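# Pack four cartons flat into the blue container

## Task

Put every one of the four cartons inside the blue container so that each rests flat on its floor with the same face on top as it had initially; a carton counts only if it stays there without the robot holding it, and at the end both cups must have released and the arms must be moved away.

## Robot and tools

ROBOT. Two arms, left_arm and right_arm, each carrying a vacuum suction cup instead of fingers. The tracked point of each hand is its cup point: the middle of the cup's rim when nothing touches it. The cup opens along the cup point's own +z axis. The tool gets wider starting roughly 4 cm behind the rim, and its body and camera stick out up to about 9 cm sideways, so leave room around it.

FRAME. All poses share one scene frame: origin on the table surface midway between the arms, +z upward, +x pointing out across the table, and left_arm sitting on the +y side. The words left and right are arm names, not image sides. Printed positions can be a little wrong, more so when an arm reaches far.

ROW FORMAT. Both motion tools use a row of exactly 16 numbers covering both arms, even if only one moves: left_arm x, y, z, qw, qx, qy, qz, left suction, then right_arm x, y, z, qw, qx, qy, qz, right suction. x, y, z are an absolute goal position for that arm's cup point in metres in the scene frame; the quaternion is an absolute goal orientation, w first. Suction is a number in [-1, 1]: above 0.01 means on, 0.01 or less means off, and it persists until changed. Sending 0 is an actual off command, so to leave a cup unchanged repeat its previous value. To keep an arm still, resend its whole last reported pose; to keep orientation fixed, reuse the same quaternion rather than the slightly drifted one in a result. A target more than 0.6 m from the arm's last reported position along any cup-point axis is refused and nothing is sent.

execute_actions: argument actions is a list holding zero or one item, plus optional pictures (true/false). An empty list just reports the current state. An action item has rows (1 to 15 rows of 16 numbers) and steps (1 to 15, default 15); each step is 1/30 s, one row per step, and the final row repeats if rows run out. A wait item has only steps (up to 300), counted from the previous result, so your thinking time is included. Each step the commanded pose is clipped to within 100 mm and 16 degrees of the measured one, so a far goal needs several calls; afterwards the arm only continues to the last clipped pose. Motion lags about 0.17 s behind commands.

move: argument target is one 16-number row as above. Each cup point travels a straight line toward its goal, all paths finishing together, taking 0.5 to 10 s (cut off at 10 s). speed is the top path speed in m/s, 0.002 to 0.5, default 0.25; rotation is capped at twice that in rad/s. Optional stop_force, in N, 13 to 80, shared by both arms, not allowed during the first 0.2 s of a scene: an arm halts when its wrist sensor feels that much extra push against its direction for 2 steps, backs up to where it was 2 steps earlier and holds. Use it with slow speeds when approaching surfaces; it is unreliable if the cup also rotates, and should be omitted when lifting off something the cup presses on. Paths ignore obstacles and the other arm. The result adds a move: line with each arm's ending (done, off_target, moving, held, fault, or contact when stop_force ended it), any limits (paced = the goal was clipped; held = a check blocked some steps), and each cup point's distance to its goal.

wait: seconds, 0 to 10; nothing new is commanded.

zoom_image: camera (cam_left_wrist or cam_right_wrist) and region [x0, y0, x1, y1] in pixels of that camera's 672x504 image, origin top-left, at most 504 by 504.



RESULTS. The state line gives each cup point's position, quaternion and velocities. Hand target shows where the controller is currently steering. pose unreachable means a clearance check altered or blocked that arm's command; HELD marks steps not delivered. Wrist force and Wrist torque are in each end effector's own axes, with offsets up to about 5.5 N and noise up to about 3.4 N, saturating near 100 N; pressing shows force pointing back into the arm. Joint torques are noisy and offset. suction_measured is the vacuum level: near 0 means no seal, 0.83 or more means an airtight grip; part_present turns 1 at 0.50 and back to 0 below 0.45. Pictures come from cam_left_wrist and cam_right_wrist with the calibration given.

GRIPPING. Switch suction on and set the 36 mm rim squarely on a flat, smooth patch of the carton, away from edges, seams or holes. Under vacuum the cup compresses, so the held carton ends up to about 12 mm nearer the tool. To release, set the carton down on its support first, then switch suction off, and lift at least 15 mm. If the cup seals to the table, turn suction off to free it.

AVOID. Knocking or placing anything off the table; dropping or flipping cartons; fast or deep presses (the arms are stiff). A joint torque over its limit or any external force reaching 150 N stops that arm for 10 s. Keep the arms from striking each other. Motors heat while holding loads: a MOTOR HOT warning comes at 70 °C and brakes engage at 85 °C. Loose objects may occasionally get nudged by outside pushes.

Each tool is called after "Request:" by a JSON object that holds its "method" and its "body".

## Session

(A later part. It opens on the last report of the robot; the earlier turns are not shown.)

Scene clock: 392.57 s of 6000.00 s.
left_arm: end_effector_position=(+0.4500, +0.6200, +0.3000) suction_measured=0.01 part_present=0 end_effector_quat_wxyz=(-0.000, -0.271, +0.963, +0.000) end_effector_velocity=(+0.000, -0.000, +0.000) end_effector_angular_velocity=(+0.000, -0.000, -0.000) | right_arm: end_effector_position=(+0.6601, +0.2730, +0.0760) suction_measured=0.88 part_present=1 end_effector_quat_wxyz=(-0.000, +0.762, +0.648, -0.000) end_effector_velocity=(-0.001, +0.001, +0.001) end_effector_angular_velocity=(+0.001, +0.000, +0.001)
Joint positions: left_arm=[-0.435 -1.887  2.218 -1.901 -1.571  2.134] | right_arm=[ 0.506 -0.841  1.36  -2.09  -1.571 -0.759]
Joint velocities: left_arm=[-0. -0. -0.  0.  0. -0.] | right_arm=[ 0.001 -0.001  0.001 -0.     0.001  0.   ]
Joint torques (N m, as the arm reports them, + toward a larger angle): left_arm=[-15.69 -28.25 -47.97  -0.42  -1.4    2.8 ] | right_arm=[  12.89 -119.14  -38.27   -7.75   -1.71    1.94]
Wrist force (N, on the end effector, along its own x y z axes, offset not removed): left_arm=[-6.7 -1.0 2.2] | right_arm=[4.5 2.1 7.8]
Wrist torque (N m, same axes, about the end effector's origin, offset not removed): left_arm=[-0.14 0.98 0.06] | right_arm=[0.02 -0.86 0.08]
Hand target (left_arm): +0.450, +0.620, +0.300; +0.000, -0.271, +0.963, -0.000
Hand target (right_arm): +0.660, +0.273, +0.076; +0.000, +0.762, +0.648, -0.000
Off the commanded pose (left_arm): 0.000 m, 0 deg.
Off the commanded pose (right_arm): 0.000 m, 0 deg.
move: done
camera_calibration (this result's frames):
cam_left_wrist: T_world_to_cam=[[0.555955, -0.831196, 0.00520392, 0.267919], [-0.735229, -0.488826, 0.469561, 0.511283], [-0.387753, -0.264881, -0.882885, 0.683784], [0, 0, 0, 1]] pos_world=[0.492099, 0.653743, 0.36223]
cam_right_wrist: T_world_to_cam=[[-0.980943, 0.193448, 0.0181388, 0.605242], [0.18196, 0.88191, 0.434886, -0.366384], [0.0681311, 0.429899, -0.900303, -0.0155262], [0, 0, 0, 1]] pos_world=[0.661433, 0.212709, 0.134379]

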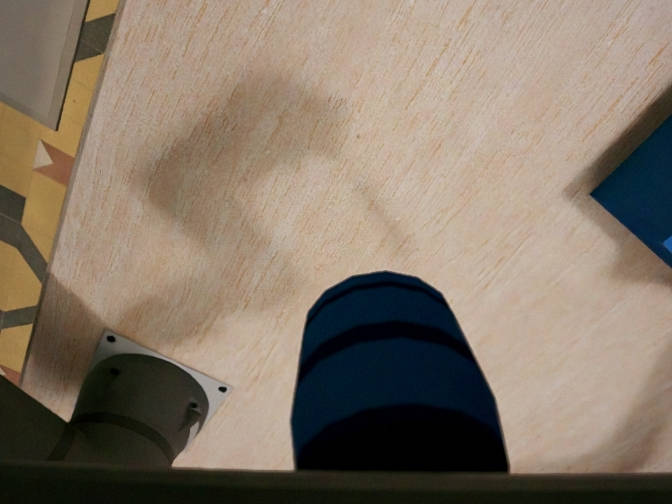

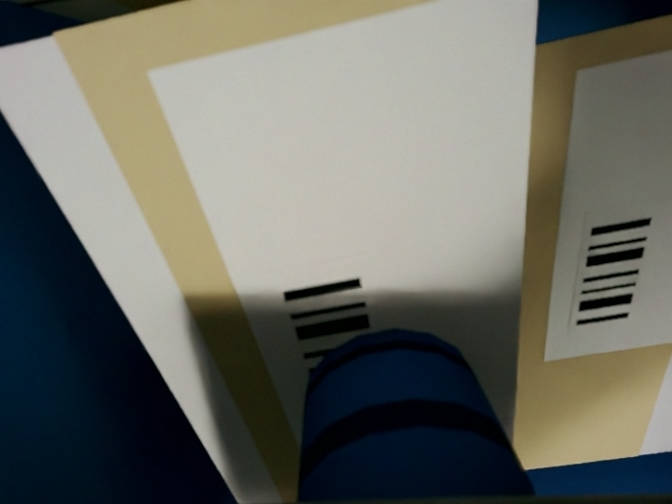

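Request:
{"method": "move", "body": {"target": [0.45,0.62,0.3,0,-0.2706,0.9627,0,0,0.660,0.273,0.04,0,0.7615,0.648,0,1], "speed": 0.008, "stop_force": 13}}

Scene clock: 399.07 s of 6000.00 s.
left_arm: end_effector_position=(+0.4500, +0.6200, +0.3000) suction_measured=0.01 part_present=0 end_effector_quat_wxyz=(-0.000, -0.271, +0.963, +0.000) end_effector_velocity=(+0.000, -0.001, +0.000) end_effector_angular_velocity=(-0.002, -0.000, -0.001) | right_arm: end_effector_position=(+0.6601, +0.2731, +0.0618) suction_measured=0.88 part_present=1 end_effector_quat_wxyz=(+0.000, +0.762, +0.648, +0.000) end_effector_velocity=(-0.001, -0.000, +0.002) end_effector_angular_velocity=(-0.002, +0.002, +0.000)
Joint positions: left_arm=[-0.435 -1.887  2.218 -1.901 -1.571  2.134] | right_arm=[ 0.507 -0.829  1.367 -2.109 -1.571 -0.759]
Joint velocities: left_arm=[-0.    -0.    -0.001 -0.    -0.002  0.001] | right_arm=[ 0.    -0.003  0.     0.005 -0.    -0.   ]
Joint torques (N m, as the arm reports them, + toward a larger angle): left_arm=[-16.32 -28.13 -49.23  -0.22  -1.62   2.58] | right_arm=[ 10.93 -92.72 -33.33   1.93  -1.91   2.07]
Wrist force (N, on the end effector, along its own x y z axes, offset not removed): left_arm=[1.7 -5.9 2.6] | right_arm=[-0.2 2.4 -20.1]
Wrist torque (N m, same axes, about the end effector's origin, offset not removed): left_arm=[-0.86 -0.48 0.25] | right_arm=[0.26 -0.17 0.07]
Hand target (left_arm): +0.450, +0.620, +0.300; +0.000, -0.271, +0.963, +0.000
Hand target (right_arm): +0.660, +0.273, +0.062; +0.000, +0.762, +0.648, +0.000
Off the commanded pose (left_arm): 0.000 m, 0 deg.
Off the commanded pose (right_arm): 0.022 m, 0 deg.
After step 90, 1.33 s passed at rest.
move: contact (right_arm)
camera_calibration (this result's frames):
cam_left_wrist: T_world_to_cam=[[0.555955, -0.831196, 0.00520387, 0.267919], [-0.735229, -0.488826, 0.469561, 0.511283], [-0.387753, -0.264881, -0.882885, 0.683784], [0, 0, 0, 1]] pos_world=[0.492099, 0.653743, 0.36223]
cam_right_wrist: T_world_to_cam=[[-0.980949, 0.193438, 0.0179007, 0.605503], [0.181833, 0.881834, 0.435093, -0.360193], [0.068378, 0.430059, -0.900208, -0.0284998], [0, 0, 0, 1]] pos_world=[0.661411, 0.21276, 0.120223]

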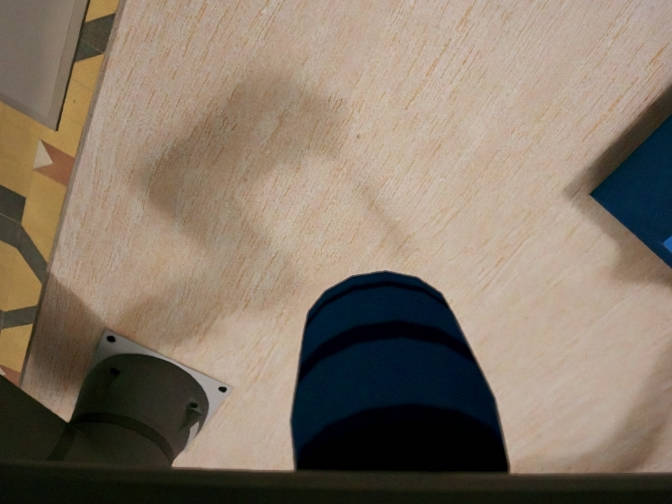

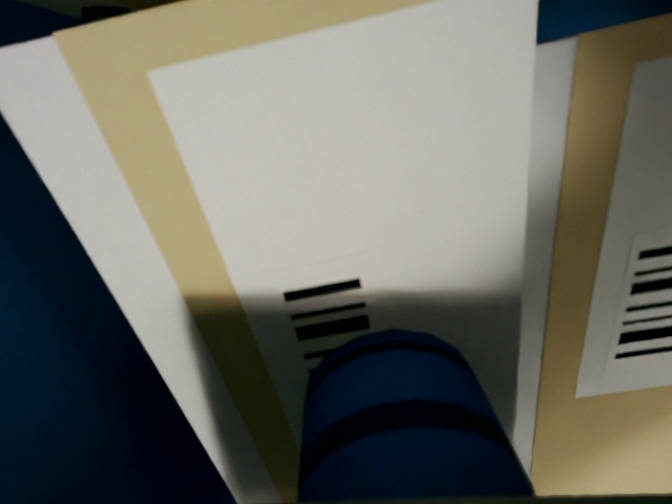

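Request:
{"method": "move", "body": {"target": [0.45,0.62,0.3,0,-0.2706,0.9627,0,0,0.660,0.273,0.065,0,0.7615,0.648,0,0], "speed": 0.01}}

Request:
{"method": "move", "body": {"target": [0.45,0.62,0.3,0,-0.2706,0.9627,0,0,0.655,0.273,0.25,0,0.7615,0.648,0,0], "speed": 0.12}}

Request:
{"method": "move", "body": {"target": [0.45,0.62,0.3,0,-0.2706,0.9627,0,0,0.64,0.23,0.36,0,0.7615,0.648,0,0], "speed": 0.2}}

Scene clock: 411.43 s of 6000.00 s.
left_arm: end_effector_position=(+0.4500, +0.6200, +0.3000) suction_measured=0.01 part_present=0 end_effector_quat_wxyz=(-0.000, -0.271, +0.963, +0.000) end_effector_velocity=(-0.000, +0.000, -0.000) end_effector_angular_velocity=(+0.001, -0.000, -0.000) | right_arm: end_effector_position=(+0.6600, +0.2730, +0.0648) suction_measured=0.00 part_present=0 end_effector_quat_wxyz=(+0.000, +0.762, +0.648, -0.000) end_effector_velocity=(-0.000, -0.000, +0.001) end_effector_angular_velocity=(+0.000, +0.000, -0.000)
Joint positions: left_arm=[-0.435 -1.887  2.218 -1.901 -1.571  2.134] | right_arm=[ 0.507 -0.831  1.365 -2.105 -1.571 -0.759]
Joint velocities: left_arm=[-0.    -0.     0.    -0.     0.001  0.   ] | right_arm=[-0.    -0.001 -0.001  0.002  0.    -0.   ]
Joint torques (N m, as the arm reports them, + toward a larger angle): left_arm=[-13.69 -27.   -50.24  -0.43  -1.52   2.95] | right_arm=[   0.91 -102.26  -40.05    1.38   -1.37    1.79]
Wrist force (N, on the end effector, along its own x y z axes, offset not removed): left_arm=[0.5 -2.4 -3.5] | right_arm=[1.5 2.0 -11.7]
Wrist torque (N m, same axes, about the end effector's origin, offset not removed): left_arm=[-0.26 -0.21 0.14] | right_arm=[0.18 -0.29 0.21]
Hand target (left_arm): +0.450, +0.620, +0.300; +0.000, -0.271, +0.963, -0.000
Hand target (right_arm): +0.660, +0.273, +0.065; +0.000, +0.762, +0.648, +0.000
Off the commanded pose (left_arm): 0.000 m, 0 deg.
Off the commanded pose (right_arm): 0.000 m, 0 deg.
After step 90, 8.67 s passed at rest.
move: done
camera_calibration (this result's frames):
cam_left_wrist: T_world_to_cam=[[0.555955, -0.831196, 0.00520373, 0.267919], [-0.735229, -0.488826, 0.469561, 0.511283], [-0.387753, -0.264881, -0.882885, 0.683784], [0, 0, 0, 1]] pos_world=[0.492099, 0.653743, 0.36223]
cam_right_wrist: T_world_to_cam=[[-0.980944, 0.193446, 0.0181187, 0.605365], [0.181951, 0.88192, 0.434869, -0.361514], [0.0681446, 0.429878, -0.900312, -0.0255678], [0, 0, 0, 1]] pos_world=[0.661349, 0.212712, 0.123224]

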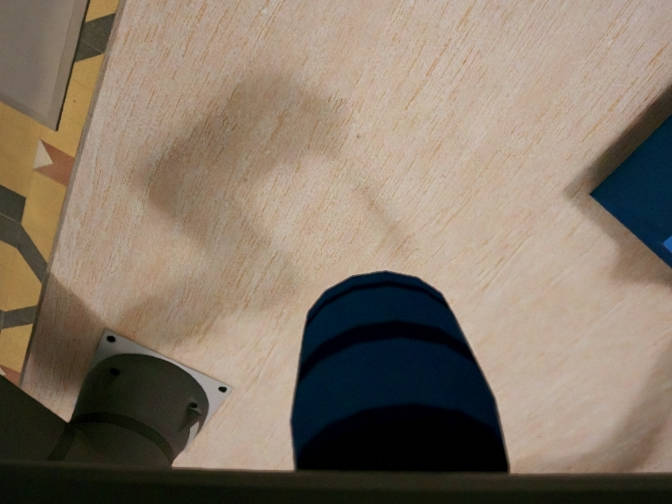

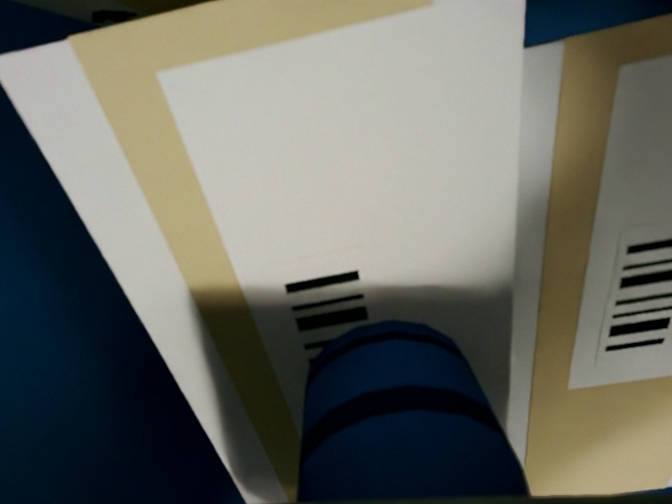

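Scene clock: 413.50 s of 6000.00 s.
left_arm: end_effector_position=(+0.4500, +0.6200, +0.3000) suction_measured=0.01 part_present=0 end_effector_quat_wxyz=(-0.000, -0.271, +0.963, +0.000) end_effector_velocity=(-0.000, +0.000, -0.000) end_effector_angular_velocity=(+0.001, +0.000, -0.001) | right_arm: end_effector_position=(+0.6549, +0.2729, +0.2498) suction_measured=0.00 part_present=0 end_effector_quat_wxyz=(+0.000, +0.762, +0.648, +0.000) end_effector_velocity=(+0.001, -0.000, +0.001) end_effector_angular_velocity=(-0.001, +0.001, -0.001)
Joint positions: left_arm=[-0.435 -1.887  2.218 -1.901 -1.571  2.134] | right_arm=[ 0.509 -0.96   1.236 -1.846 -1.571 -0.756]
Joint velocities: left_arm=[-0.     0.     0.001 -0.     0.     0.001] | right_arm=[-0.001 -0.    -0.003  0.004 -0.     0.   ]
Joint torques (N m, as the arm reports them, + toward a larger angle): left_arm=[-16.33 -28.37 -50.89  -0.27  -1.55   2.54] | right_arm=[  12.78 -111.1   -53.62   -0.01    1.83    1.73]
Wrist force (N, on the end effector, along its own x y z axes, offset not removed): left_arm=[-7.4 -0.2 3.6] | right_arm=[3.4 2.3 2.2]
Wrist torque (N m, same axes, about the end effector's origin, offset not removed): left_arm=[-0.02 1.14 0.10] | right_arm=[0.09 -0.69 0.13]
Hand target (left_arm): +0.450, +0.620, +0.300; +0.000, -0.271, +0.963, -0.000
Hand target (right_arm): +0.655, +0.273, +0.250; +0.000, +0.762, +0.648, -0.000
Off the commanded pose (left_arm): 0.000 m, 0 deg.
Off the commanded pose (right_arm): 0.000 m, 0 deg.
move: done
camera_calibration (this result's frames):
cam_left_wrist: T_world_to_cam=[[0.555955, -0.831196, 0.00520399, 0.267919], [-0.735229, -0.488826, 0.469561, 0.511283], [-0.387753, -0.264881, -0.882885, 0.683784], [0, 0, 0, 1]] pos_world=[0.492099, 0.653743, 0.36223]
cam_right_wrist: T_world_to_cam=[[-0.980943, 0.19345, 0.0181096, 0.597], [0.181949, 0.881916, 0.434878, -0.440899], [0.068156, 0.429886, -0.900307, 0.141333], [0, 0, 0, 1]] pos_world=[0.656212, 0.21259, 0.308169]

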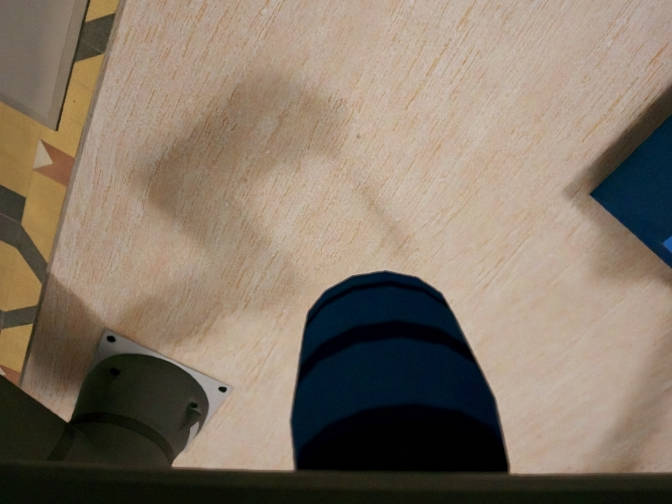

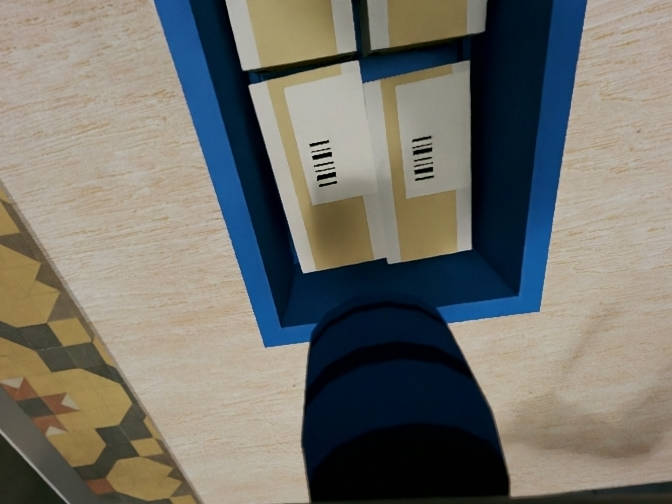

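Scene clock: 414.70 s of 6000.00 s.
left_arm: end_effector_position=(+0.4500, +0.6200, +0.3000) suction_measured=0.01 part_present=0 end_effector_quat_wxyz=(-0.000, -0.271, +0.963, +0.000) end_effector_velocity=(+0.000, +0.000, +0.000) end_effector_angular_velocity=(+0.002, -0.001, +0.000) | right_arm: end_effector_position=(+0.6400, +0.2300, +0.3597) suction_measured=0.00 part_present=0 end_effector_quat_wxyz=(+0.000, +0.762, +0.648, +0.000) end_effector_velocity=(-0.001, -0.001, +0.002) end_effector_angular_velocity=(-0.001, +0.001, +0.001)
Joint positions: left_arm=[-0.435 -1.887  2.218 -1.901 -1.571  2.134] | right_arm=[ 0.484 -1.071  1.214 -1.713 -1.571 -0.781]
Joint velocities: left_arm=[-0.    -0.    -0.    -0.     0.002 -0.   ] | right_arm=[-0.    -0.001 -0.001  0.004 -0.    -0.001]
Joint torques (N m, as the arm reports them, + toward a larger angle): left_arm=[-16.47 -27.74 -51.48  -0.14  -1.44   2.54] | right_arm=[  -5.34 -105.79  -55.16   -0.96    1.29   -1.97]
Wrist force (N, on the end effector, along its own x y z axes, offset not removed): left_arm=[0.3 -3.0 -3.5] | right_arm=[0.2 2.4 2.7]
Wrist torque (N m, same axes, about the end effector's origin, offset not removed): left_arm=[-0.37 -0.11 0.15] | right_arm=[0.12 -0.19 0.09]
Hand target (left_arm): +0.450, +0.620, +0.300; +0.000, -0.271, +0.963, -0.000
Hand target (right_arm): +0.640, +0.230, +0.360; -0.000, +0.762, +0.648, +0.000
Off the commanded pose (left_arm): 0.000 m, 0 deg.
Off the commanded pose (right_arm): 0.000 m, 0 deg.
move: done
camera_calibration (this result's frames):
cam_left_wrist: T_world_to_cam=[[0.555955, -0.831196, 0.00520395, 0.267919], [-0.735229, -0.488826, 0.469561, 0.511283], [-0.387753, -0.264881, -0.882885, 0.683784], [0, 0, 0, 1]] pos_world=[0.492099, 0.653743, 0.36223]
cam_right_wrist: T_world_to_cam=[[-0.980943, 0.19345, 0.0180946, 0.588765], [0.181942, 0.88191, 0.434893, -0.448225], [0.068172, 0.429897, -0.9003, 0.259726], [0, 0, 0, 1]] pos_world=[0.64139, 0.169742, 0.418107]

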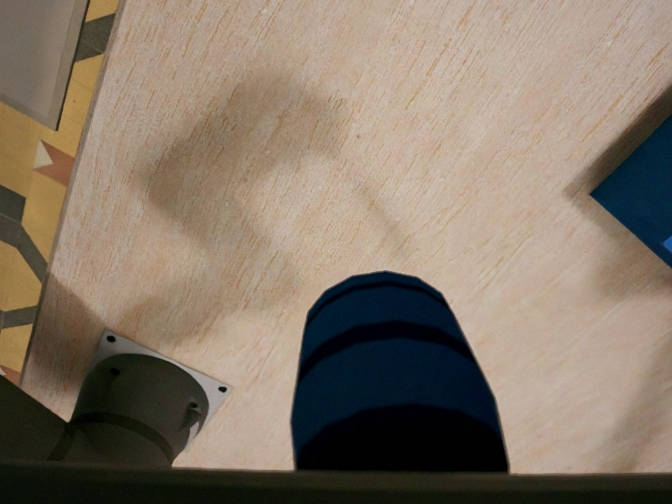

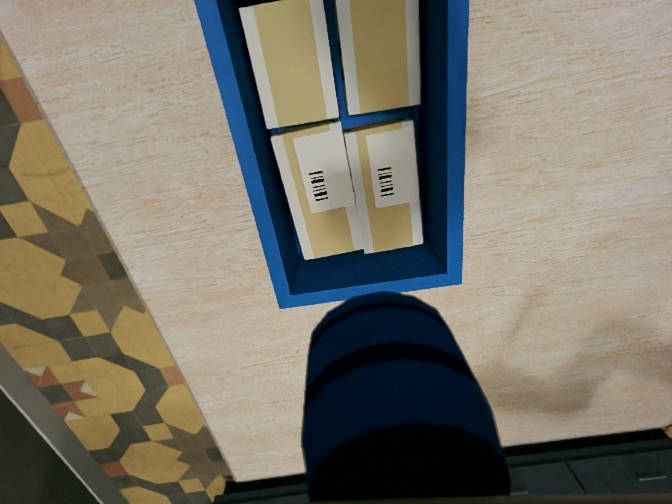

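Request:
{"method": "move", "body": {"target": [0.45,0.62,0.3,0,-0.2706,0.9627,0,0,0.658,0.273,0.10,0,0.7615,0.648,0,0], "speed": 0.15}}

Request:
{"method": "move", "body": {"target": [0.45,0.62,0.3,0,-0.2706,0.9627,0,0,0.658,0.273,0.04,0,0.7615,0.648,0,0], "speed": 0.008, "stop_force": 15}}

Request:
{"method": "move", "body": {"target": [0.45,0.62,0.3,0,-0.2706,0.9627,0,0,0.658,0.273,0.10,0,0.7615,0.648,0,0], "speed": 0.05}}

Request:
{"method": "move", "body": {"target": [0.45,0.62,0.3,0,-0.2706,0.9627,0,0,0.615,0.273,0.095,0,0.7615,0.648,0,0], "speed": 0.05}}

Request:
{"method": "move", "body": {"target": [0.45,0.62,0.3,0,-0.2706,0.9627,0,0,0.615,0.273,0.04,0,0.7615,0.648,0,0], "speed": 0.008, "stop_force": 15}}

Scene clock: 435.70 s of 6000.00 s.
left_arm: end_effector_position=(+0.4500, +0.6200, +0.3000) suction_measured=0.01 part_present=0 end_effector_quat_wxyz=(-0.000, -0.271, +0.963, +0.000) end_effector_velocity=(+0.000, +0.000, +0.000) end_effector_angular_velocity=(+0.000, -0.001, +0.001) | right_arm: end_effector_position=(+0.6581, +0.2731, +0.1002) suction_measured=0.00 part_present=0 end_effector_quat_wxyz=(-0.000, +0.762, +0.648, -0.000) end_effector_velocity=(+0.001, +0.001, -0.001) end_effector_angular_velocity=(+0.001, -0.002, +0.000)
Joint positions: left_arm=[-0.435 -1.887  2.218 -1.901 -1.571  2.134] | right_arm=[ 0.508 -0.862  1.35  -2.059 -1.571 -0.757]
Joint velocities: left_arm=[ 0.     0.    -0.    -0.     0.    -0.001] | right_arm=[ 0.     0.002 -0.001 -0.003  0.     0.   ]
Joint torques (N m, as the arm reports them, + toward a larger angle): left_arm=[-17.13 -26.66 -53.13  -0.49  -1.25   2.48] | right_arm=[ 12.89 -91.1  -50.26  -7.57  -0.09   1.63]
Wrist force (N, on the end effector, along its own x y z axes, offset not removed): left_arm=[-0.7 -0.8 -2.4] | right_arm=[1.4 3.3 4.1]
Wrist torque (N m, same axes, about the end effector's origin, offset not removed): left_arm=[0.01 -0.15 0.20] | right_arm=[0.26 -0.42 0.15]
Hand target (left_arm): +0.450, +0.620, +0.300; +0.000, -0.271, +0.963, -0.000
Hand target (right_arm): +0.658, +0.273, +0.100; +0.000, +0.762, +0.648, -0.000
Off the commanded pose (left_arm): 0.000 m, 0 deg.
Off the commanded pose (right_arm): 0.000 m, 0 deg.
After step 90, 15.70 s passed at rest.
move: done
camera_calibration (this result's frames):
cam_left_wrist: T_world_to_cam=[[0.555955, -0.831196, 0.00520394, 0.267919], [-0.735229, -0.488827, 0.469561, 0.511283], [-0.387753, -0.264881, -0.882885, 0.683784], [0, 0, 0, 1]] pos_world=[0.492099, 0.653743, 0.36223]
cam_right_wrist: T_world_to_cam=[[-0.980942, 0.19345, 0.0181679, 0.602799], [0.181978, 0.881933, 0.434831, -0.376659], [0.0680954, 0.42985, -0.900329, 0.00644318], [0, 0, 0, 1]] pos_world=[0.659416, 0.212807, 0.158632]

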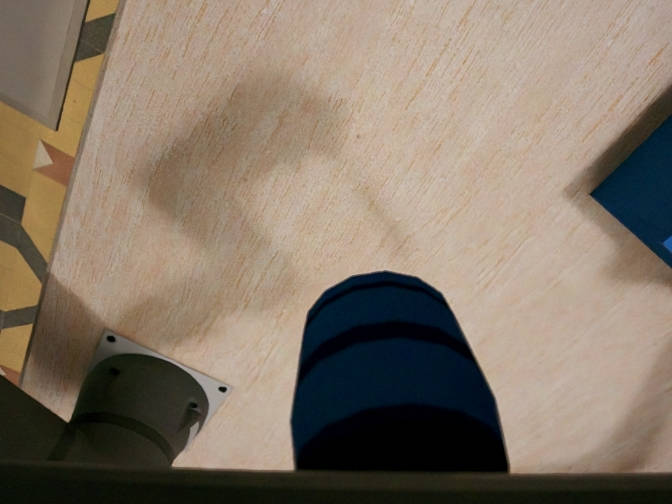

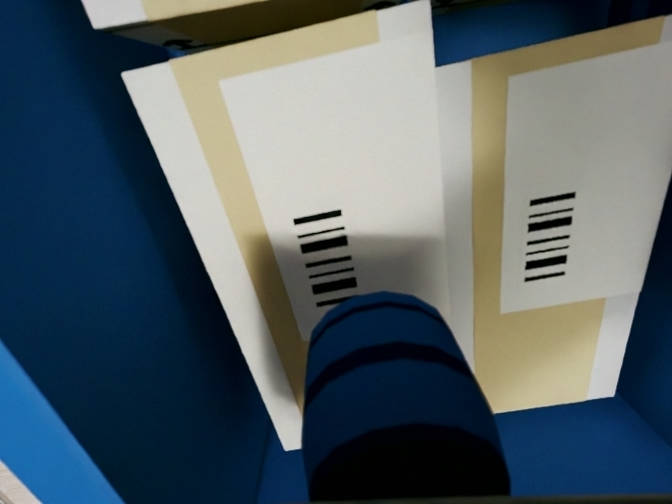

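Scene clock: 440.60 s of 6000.00 s.
left_arm: end_effector_position=(+0.4500, +0.6200, +0.3000) suction_measured=0.01 part_present=0 end_effector_quat_wxyz=(-0.000, -0.271, +0.963, +0.000) end_effector_velocity=(-0.000, +0.000, -0.000) end_effector_angular_velocity=(+0.000, +0.000, -0.000) | right_arm: end_effector_position=(+0.6580, +0.2730, +0.0641) suction_measured=0.00 part_present=0 end_effector_quat_wxyz=(-0.000, +0.762, +0.648, -0.000) end_effector_velocity=(+0.000, -0.000, +0.003) end_effector_angular_velocity=(-0.000, +0.001, -0.000)
Joint positions: left_arm=[-0.435 -1.887  2.218 -1.901 -1.571  2.134] | right_arm=[ 0.508 -0.833  1.369 -2.108 -1.571 -0.757]
Joint velocities: left_arm=[-0.     0.     0.001 -0.     0.     0.   ] | right_arm=[-0.    -0.003 -0.002  0.005  0.    -0.   ]
Joint torques (N m, as the arm reports them, + toward a larger angle): left_arm=[-16.12 -25.41 -53.76  -0.39  -1.55   2.29] | right_arm=[ -5.95 -97.91 -39.89   1.11  -0.69  -1.97]
Wrist force (N, on the end effector, along its own x y z axes, offset not removed): left_arm=[-4.1 1.4 0.7] | right_arm=[0.4 1.2 -11.4]
Wrist torque (N m, same axes, about the end effector's origin, offset not removed): left_arm=[0.25 0.56 0.10] | right_arm=[0.04 -0.32 0.08]
Hand target (left_arm): +0.450, +0.620, +0.300; +0.000, -0.271, +0.963, -0.000
Hand target (right_arm): +0.658, +0.273, +0.065; -0.000, +0.762, +0.648, +0.000
Off the commanded pose (left_arm): 0.000 m, 0 deg.
Off the commanded pose (right_arm): 0.024 m, 0 deg.
move: contact (right_arm)
camera_calibration (this result's frames):
cam_left_wrist: T_world_to_cam=[[0.555955, -0.831196, 0.0052035, 0.267919], [-0.735229, -0.488827, 0.469561, 0.511283], [-0.387754, -0.264881, -0.882885, 0.683784], [0, 0, 0, 1]] pos_world=[0.492099, 0.653743, 0.36223]
cam_right_wrist: T_world_to_cam=[[-0.980942, 0.19345, 0.0181434, 0.603443], [0.181966, 0.881923, 0.434856, -0.360871], [0.0681219, 0.42987, -0.900317, -0.0261349], [0, 0, 0, 1]] pos_world=[0.659389, 0.212759, 0.122449]

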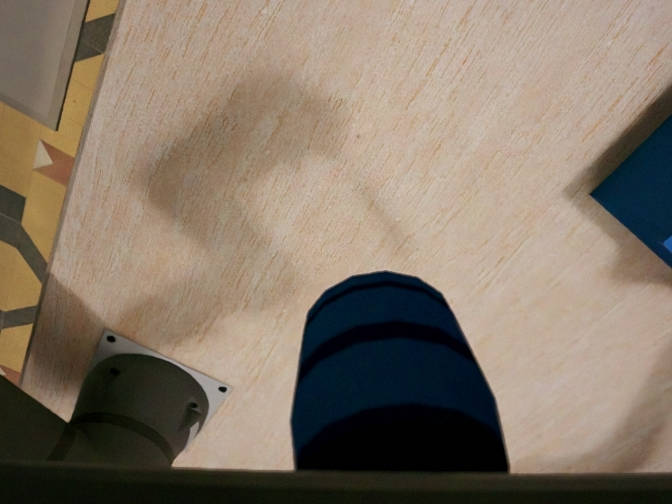

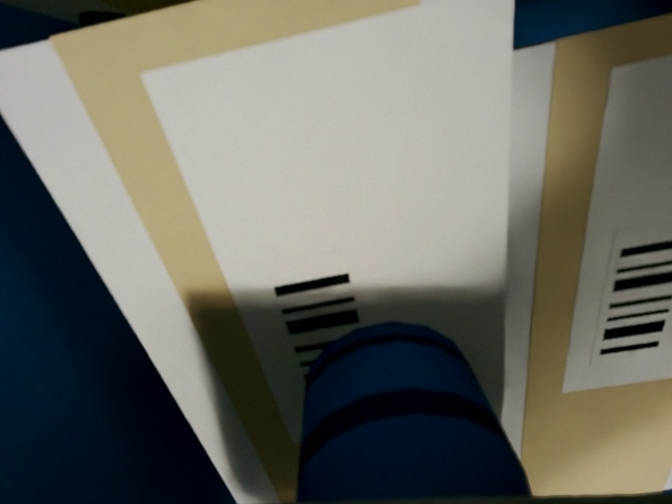

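Scene clock: 441.73 s of 6000.00 s.
left_arm: end_effector_position=(+0.4500, +0.6200, +0.3000) suction_measured=0.01 part_present=0 end_effector_quat_wxyz=(-0.000, -0.271, +0.963, +0.000) end_effector_velocity=(-0.000, -0.001, +0.000) end_effector_angular_velocity=(-0.003, +0.001, +0.000) | right_arm: end_effector_position=(+0.6580, +0.2730, +0.0997) suction_measured=0.00 part_present=0 end_effector_quat_wxyz=(-0.000, +0.762, +0.648, +0.000) end_effector_velocity=(+0.001, -0.001, +0.003) end_effector_angular_velocity=(+0.000, -0.001, -0.001)
Joint positions: left_arm=[-0.435 -1.887  2.218 -1.901 -1.571  2.134] | right_arm=[ 0.508 -0.862  1.351 -2.06  -1.571 -0.757]
Joint velocities: left_arm=[-0.    -0.    -0.    -0.    -0.003 -0.   ] | right_arm=[-0.001 -0.003 -0.002  0.003 -0.001  0.   ]
Joint torques (N m, as the arm reports them, + toward a larger angle): left_arm=[-15.32 -25.92 -54.19  -0.43  -1.65   2.53] | right_arm=[  -8.56 -114.55  -48.12   -0.47   -0.95   -1.99]
Wrist force (N, on the end effector, along its own x y z axes, offset not removed): left_arm=[-1.1 0.5 2.0] | right_arm=[3.5 3.2 4.3]
Wrist torque (N m, same axes, about the end effector's origin, offset not removed): left_arm=[0.07 0.05 0.23] | right_arm=[0.31 -0.78 0.06]
Hand target (left_arm): +0.450, +0.620, +0.300; +0.000, -0.271, +0.963, -0.000
Hand target (right_arm): +0.658, +0.273, +0.100; -0.000, +0.762, +0.648, +0.000
Off the commanded pose (left_arm): 0.000 m, 0 deg.
Off the commanded pose (right_arm): 0.000 m, 0 deg.
move: done
camera_calibration (this result's frames):
cam_left_wrist: T_world_to_cam=[[0.555955, -0.831196, 0.00520393, 0.267919], [-0.735229, -0.488827, 0.469561, 0.511283], [-0.387753, -0.264881, -0.882885, 0.683784], [0, 0, 0, 1]] pos_world=[0.492099, 0.653743, 0.36223]
cam_right_wrist: T_world_to_cam=[[-0.980943, 0.19345, 0.0181183, 0.602751], [0.181953, 0.881913, 0.434882, -0.376303], [0.0681491, 0.429891, -0.900305, 0.00598264], [0, 0, 0, 1]] pos_world=[0.659326, 0.212693, 0.158113]

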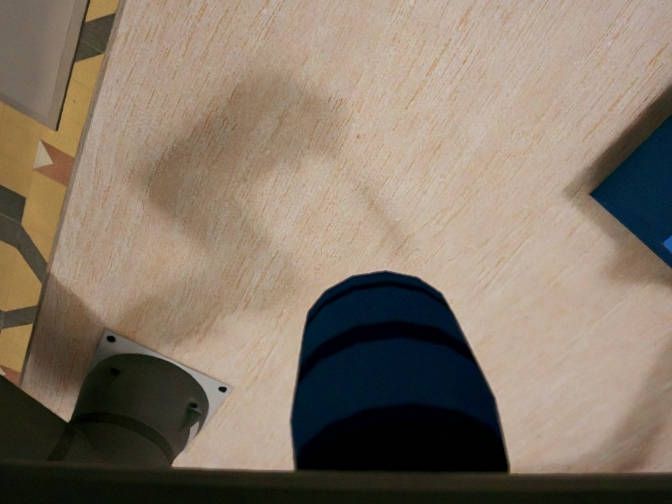

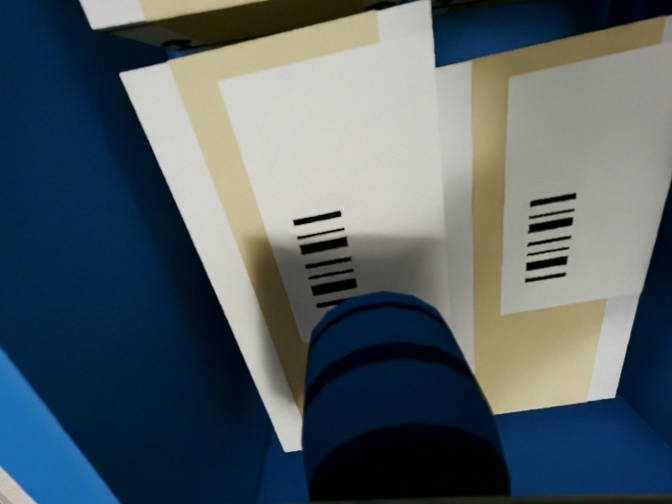

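Scene clock: 443.00 s of 6000.00 s.
left_arm: end_effector_position=(+0.4500, +0.6200, +0.3000) suction_measured=0.01 part_present=0 end_effector_quat_wxyz=(+0.000, -0.271, +0.963, -0.000) end_effector_velocity=(+0.000, +0.000, +0.000) end_effector_angular_velocity=(+0.001, -0.001, -0.000) | right_arm: end_effector_position=(+0.6153, +0.2729, +0.0950) suction_measured=0.00 part_present=0 end_effector_quat_wxyz=(-0.000, +0.762, +0.648, -0.000) end_effector_velocity=(-0.002, -0.000, -0.001) end_effector_angular_velocity=(+0.001, +0.001, -0.001)
Joint positions: left_arm=[-0.435 -1.887  2.218 -1.901 -1.571  2.134] | right_arm=[ 0.534 -0.9    1.429 -2.099 -1.571 -0.731]
Joint velocities: left_arm=[-0.     0.    -0.    -0.     0.002  0.   ] | right_arm=[ 0.001 -0.001  0.005 -0.003  0.001  0.002]
Joint torques (N m, as the arm reports them, + toward a larger angle): left_arm=[-16.26 -24.91 -54.49  -0.47  -1.6    2.46] | right_arm=[  10.55 -110.8   -35.81   -7.44   -1.86    1.85]
Wrist force (N, on the end effector, along its own x y z axes, offset not removed): left_arm=[0.8 -1.5 -1.5] | right_arm=[2.1 3.5 3.2]
Wrist torque (N m, same axes, about the end effector's origin, offset not removed): left_arm=[-0.01 -0.31 0.07] | right_arm=[0.31 -0.51 0.09]
Hand target (left_arm): +0.450, +0.620, +0.300; +0.000, -0.271, +0.963, +0.000
Hand target (right_arm): +0.615, +0.273, +0.095; +0.000, +0.762, +0.648, -0.000
Off the commanded pose (left_arm): 0.000 m, 0 deg.
Off the commanded pose (right_arm): 0.000 m, 0 deg.
move: done
camera_calibration (this result's frames):
cam_left_wrist: T_world_to_cam=[[0.555955, -0.831196, 0.00520497, 0.267918], [-0.735229, -0.488826, 0.46956, 0.511283], [-0.387752, -0.264881, -0.882885, 0.683785], [0, 0, 0, 1]] pos_world=[0.492099, 0.653743, 0.362231]
cam_right_wrist: T_world_to_cam=[[-0.980942, 0.193449, 0.0181614, 0.560972], [0.181974, 0.881932, 0.434835, -0.366468], [0.0681015, 0.429853, -0.900327, 0.00470126], [0, 0, 0, 1]] pos_world=[0.616649, 0.212659, 0.153398]

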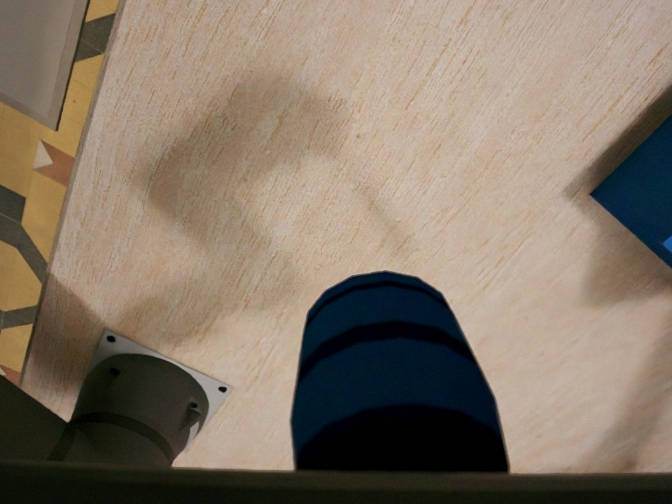

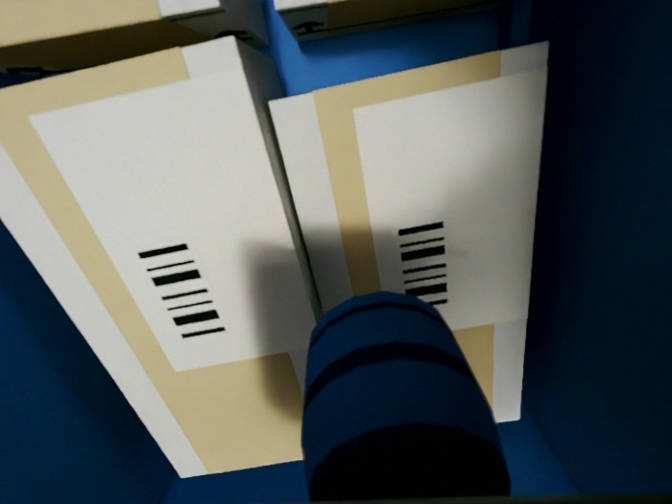

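Scene clock: 448.77 s of 6000.00 s.
left_arm: end_effector_position=(+0.4500, +0.6200, +0.3000) suction_measured=0.01 part_present=0 end_effector_quat_wxyz=(+0.000, -0.271, +0.963, -0.000) end_effector_velocity=(+0.000, +0.000, +0.000) end_effector_angular_velocity=(+0.001, -0.001, +0.001) | right_arm: end_effector_position=(+0.6151, +0.2730, +0.0519) suction_measured=0.00 part_present=0 end_effector_quat_wxyz=(+0.000, +0.762, +0.648, -0.000) end_effector_velocity=(-0.001, -0.000, +0.001) end_effector_angular_velocity=(-0.003, +0.003, +0.000)
Joint positions: left_arm=[-0.435 -1.887  2.218 -1.901 -1.571  2.134] | right_arm=[ 0.534 -0.863  1.45  -2.158 -1.571 -0.731]
Joint velocities: left_arm=[ 0.    -0.    -0.     0.     0.002 -0.001] | right_arm=[ 0.    -0.001 -0.001  0.006 -0.     0.   ]
Joint torques (N m, as the arm reports them, + toward a larger angle): left_arm=[-15.06 -24.75 -53.77  -0.37  -1.38   2.44] | right_arm=[ 10.74 -99.88 -38.26   0.84  -2.01   1.88]
Wrist force (N, on the end effector, along its own x y z axes, offset not removed): left_arm=[-3.8 -2.7 -1.4] | right_arm=[-0.2 3.4 -11.2]
Wrist torque (N m, same axes, about the end effector's origin, offset not removed): left_arm=[-0.31 0.58 -0.03] | right_arm=[0.37 -0.18 0.08]
Hand target (left_arm): +0.450, +0.620, +0.300; -0.000, -0.271, +0.963, -0.000
Hand target (right_arm): +0.615, +0.273, +0.052; +0.000, +0.762, +0.648, +0.000
Off the commanded pose (left_arm): 0.000 m, 0 deg.
Off the commanded pose (right_arm): 0.012 m, 0 deg.
move: contact (right_arm)
camera_calibration (this result's frames):
cam_left_wrist: T_world_to_cam=[[0.555955, -0.831196, 0.00520517, 0.267918], [-0.735229, -0.488826, 0.46956, 0.511283], [-0.387752, -0.264881, -0.882885, 0.683785], [0, 0, 0, 1]] pos_world=[0.492099, 0.653743, 0.362231]
cam_right_wrist: T_world_to_cam=[[-0.980943, 0.19345, 0.0181304, 0.561532], [0.18196, 0.881924, 0.434858, -0.347702], [0.0681337, 0.42987, -0.900317, -0.0341756], [0, 0, 0, 1]] pos_world=[0.616427, 0.212709, 0.110251]

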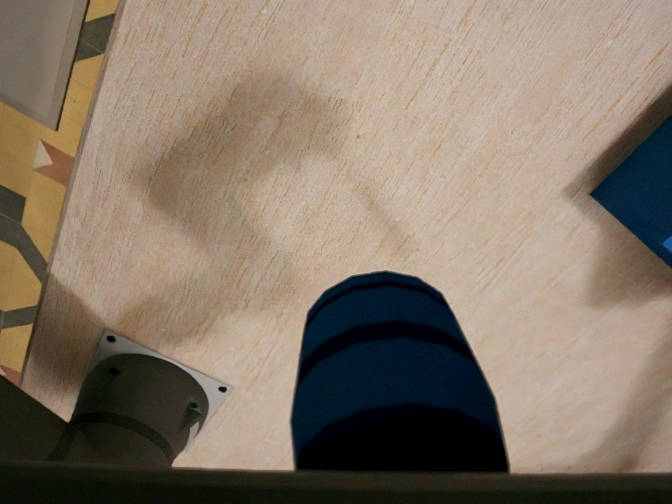

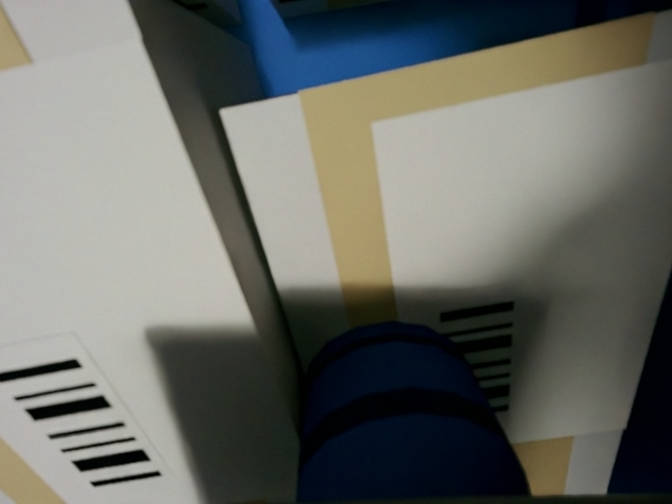

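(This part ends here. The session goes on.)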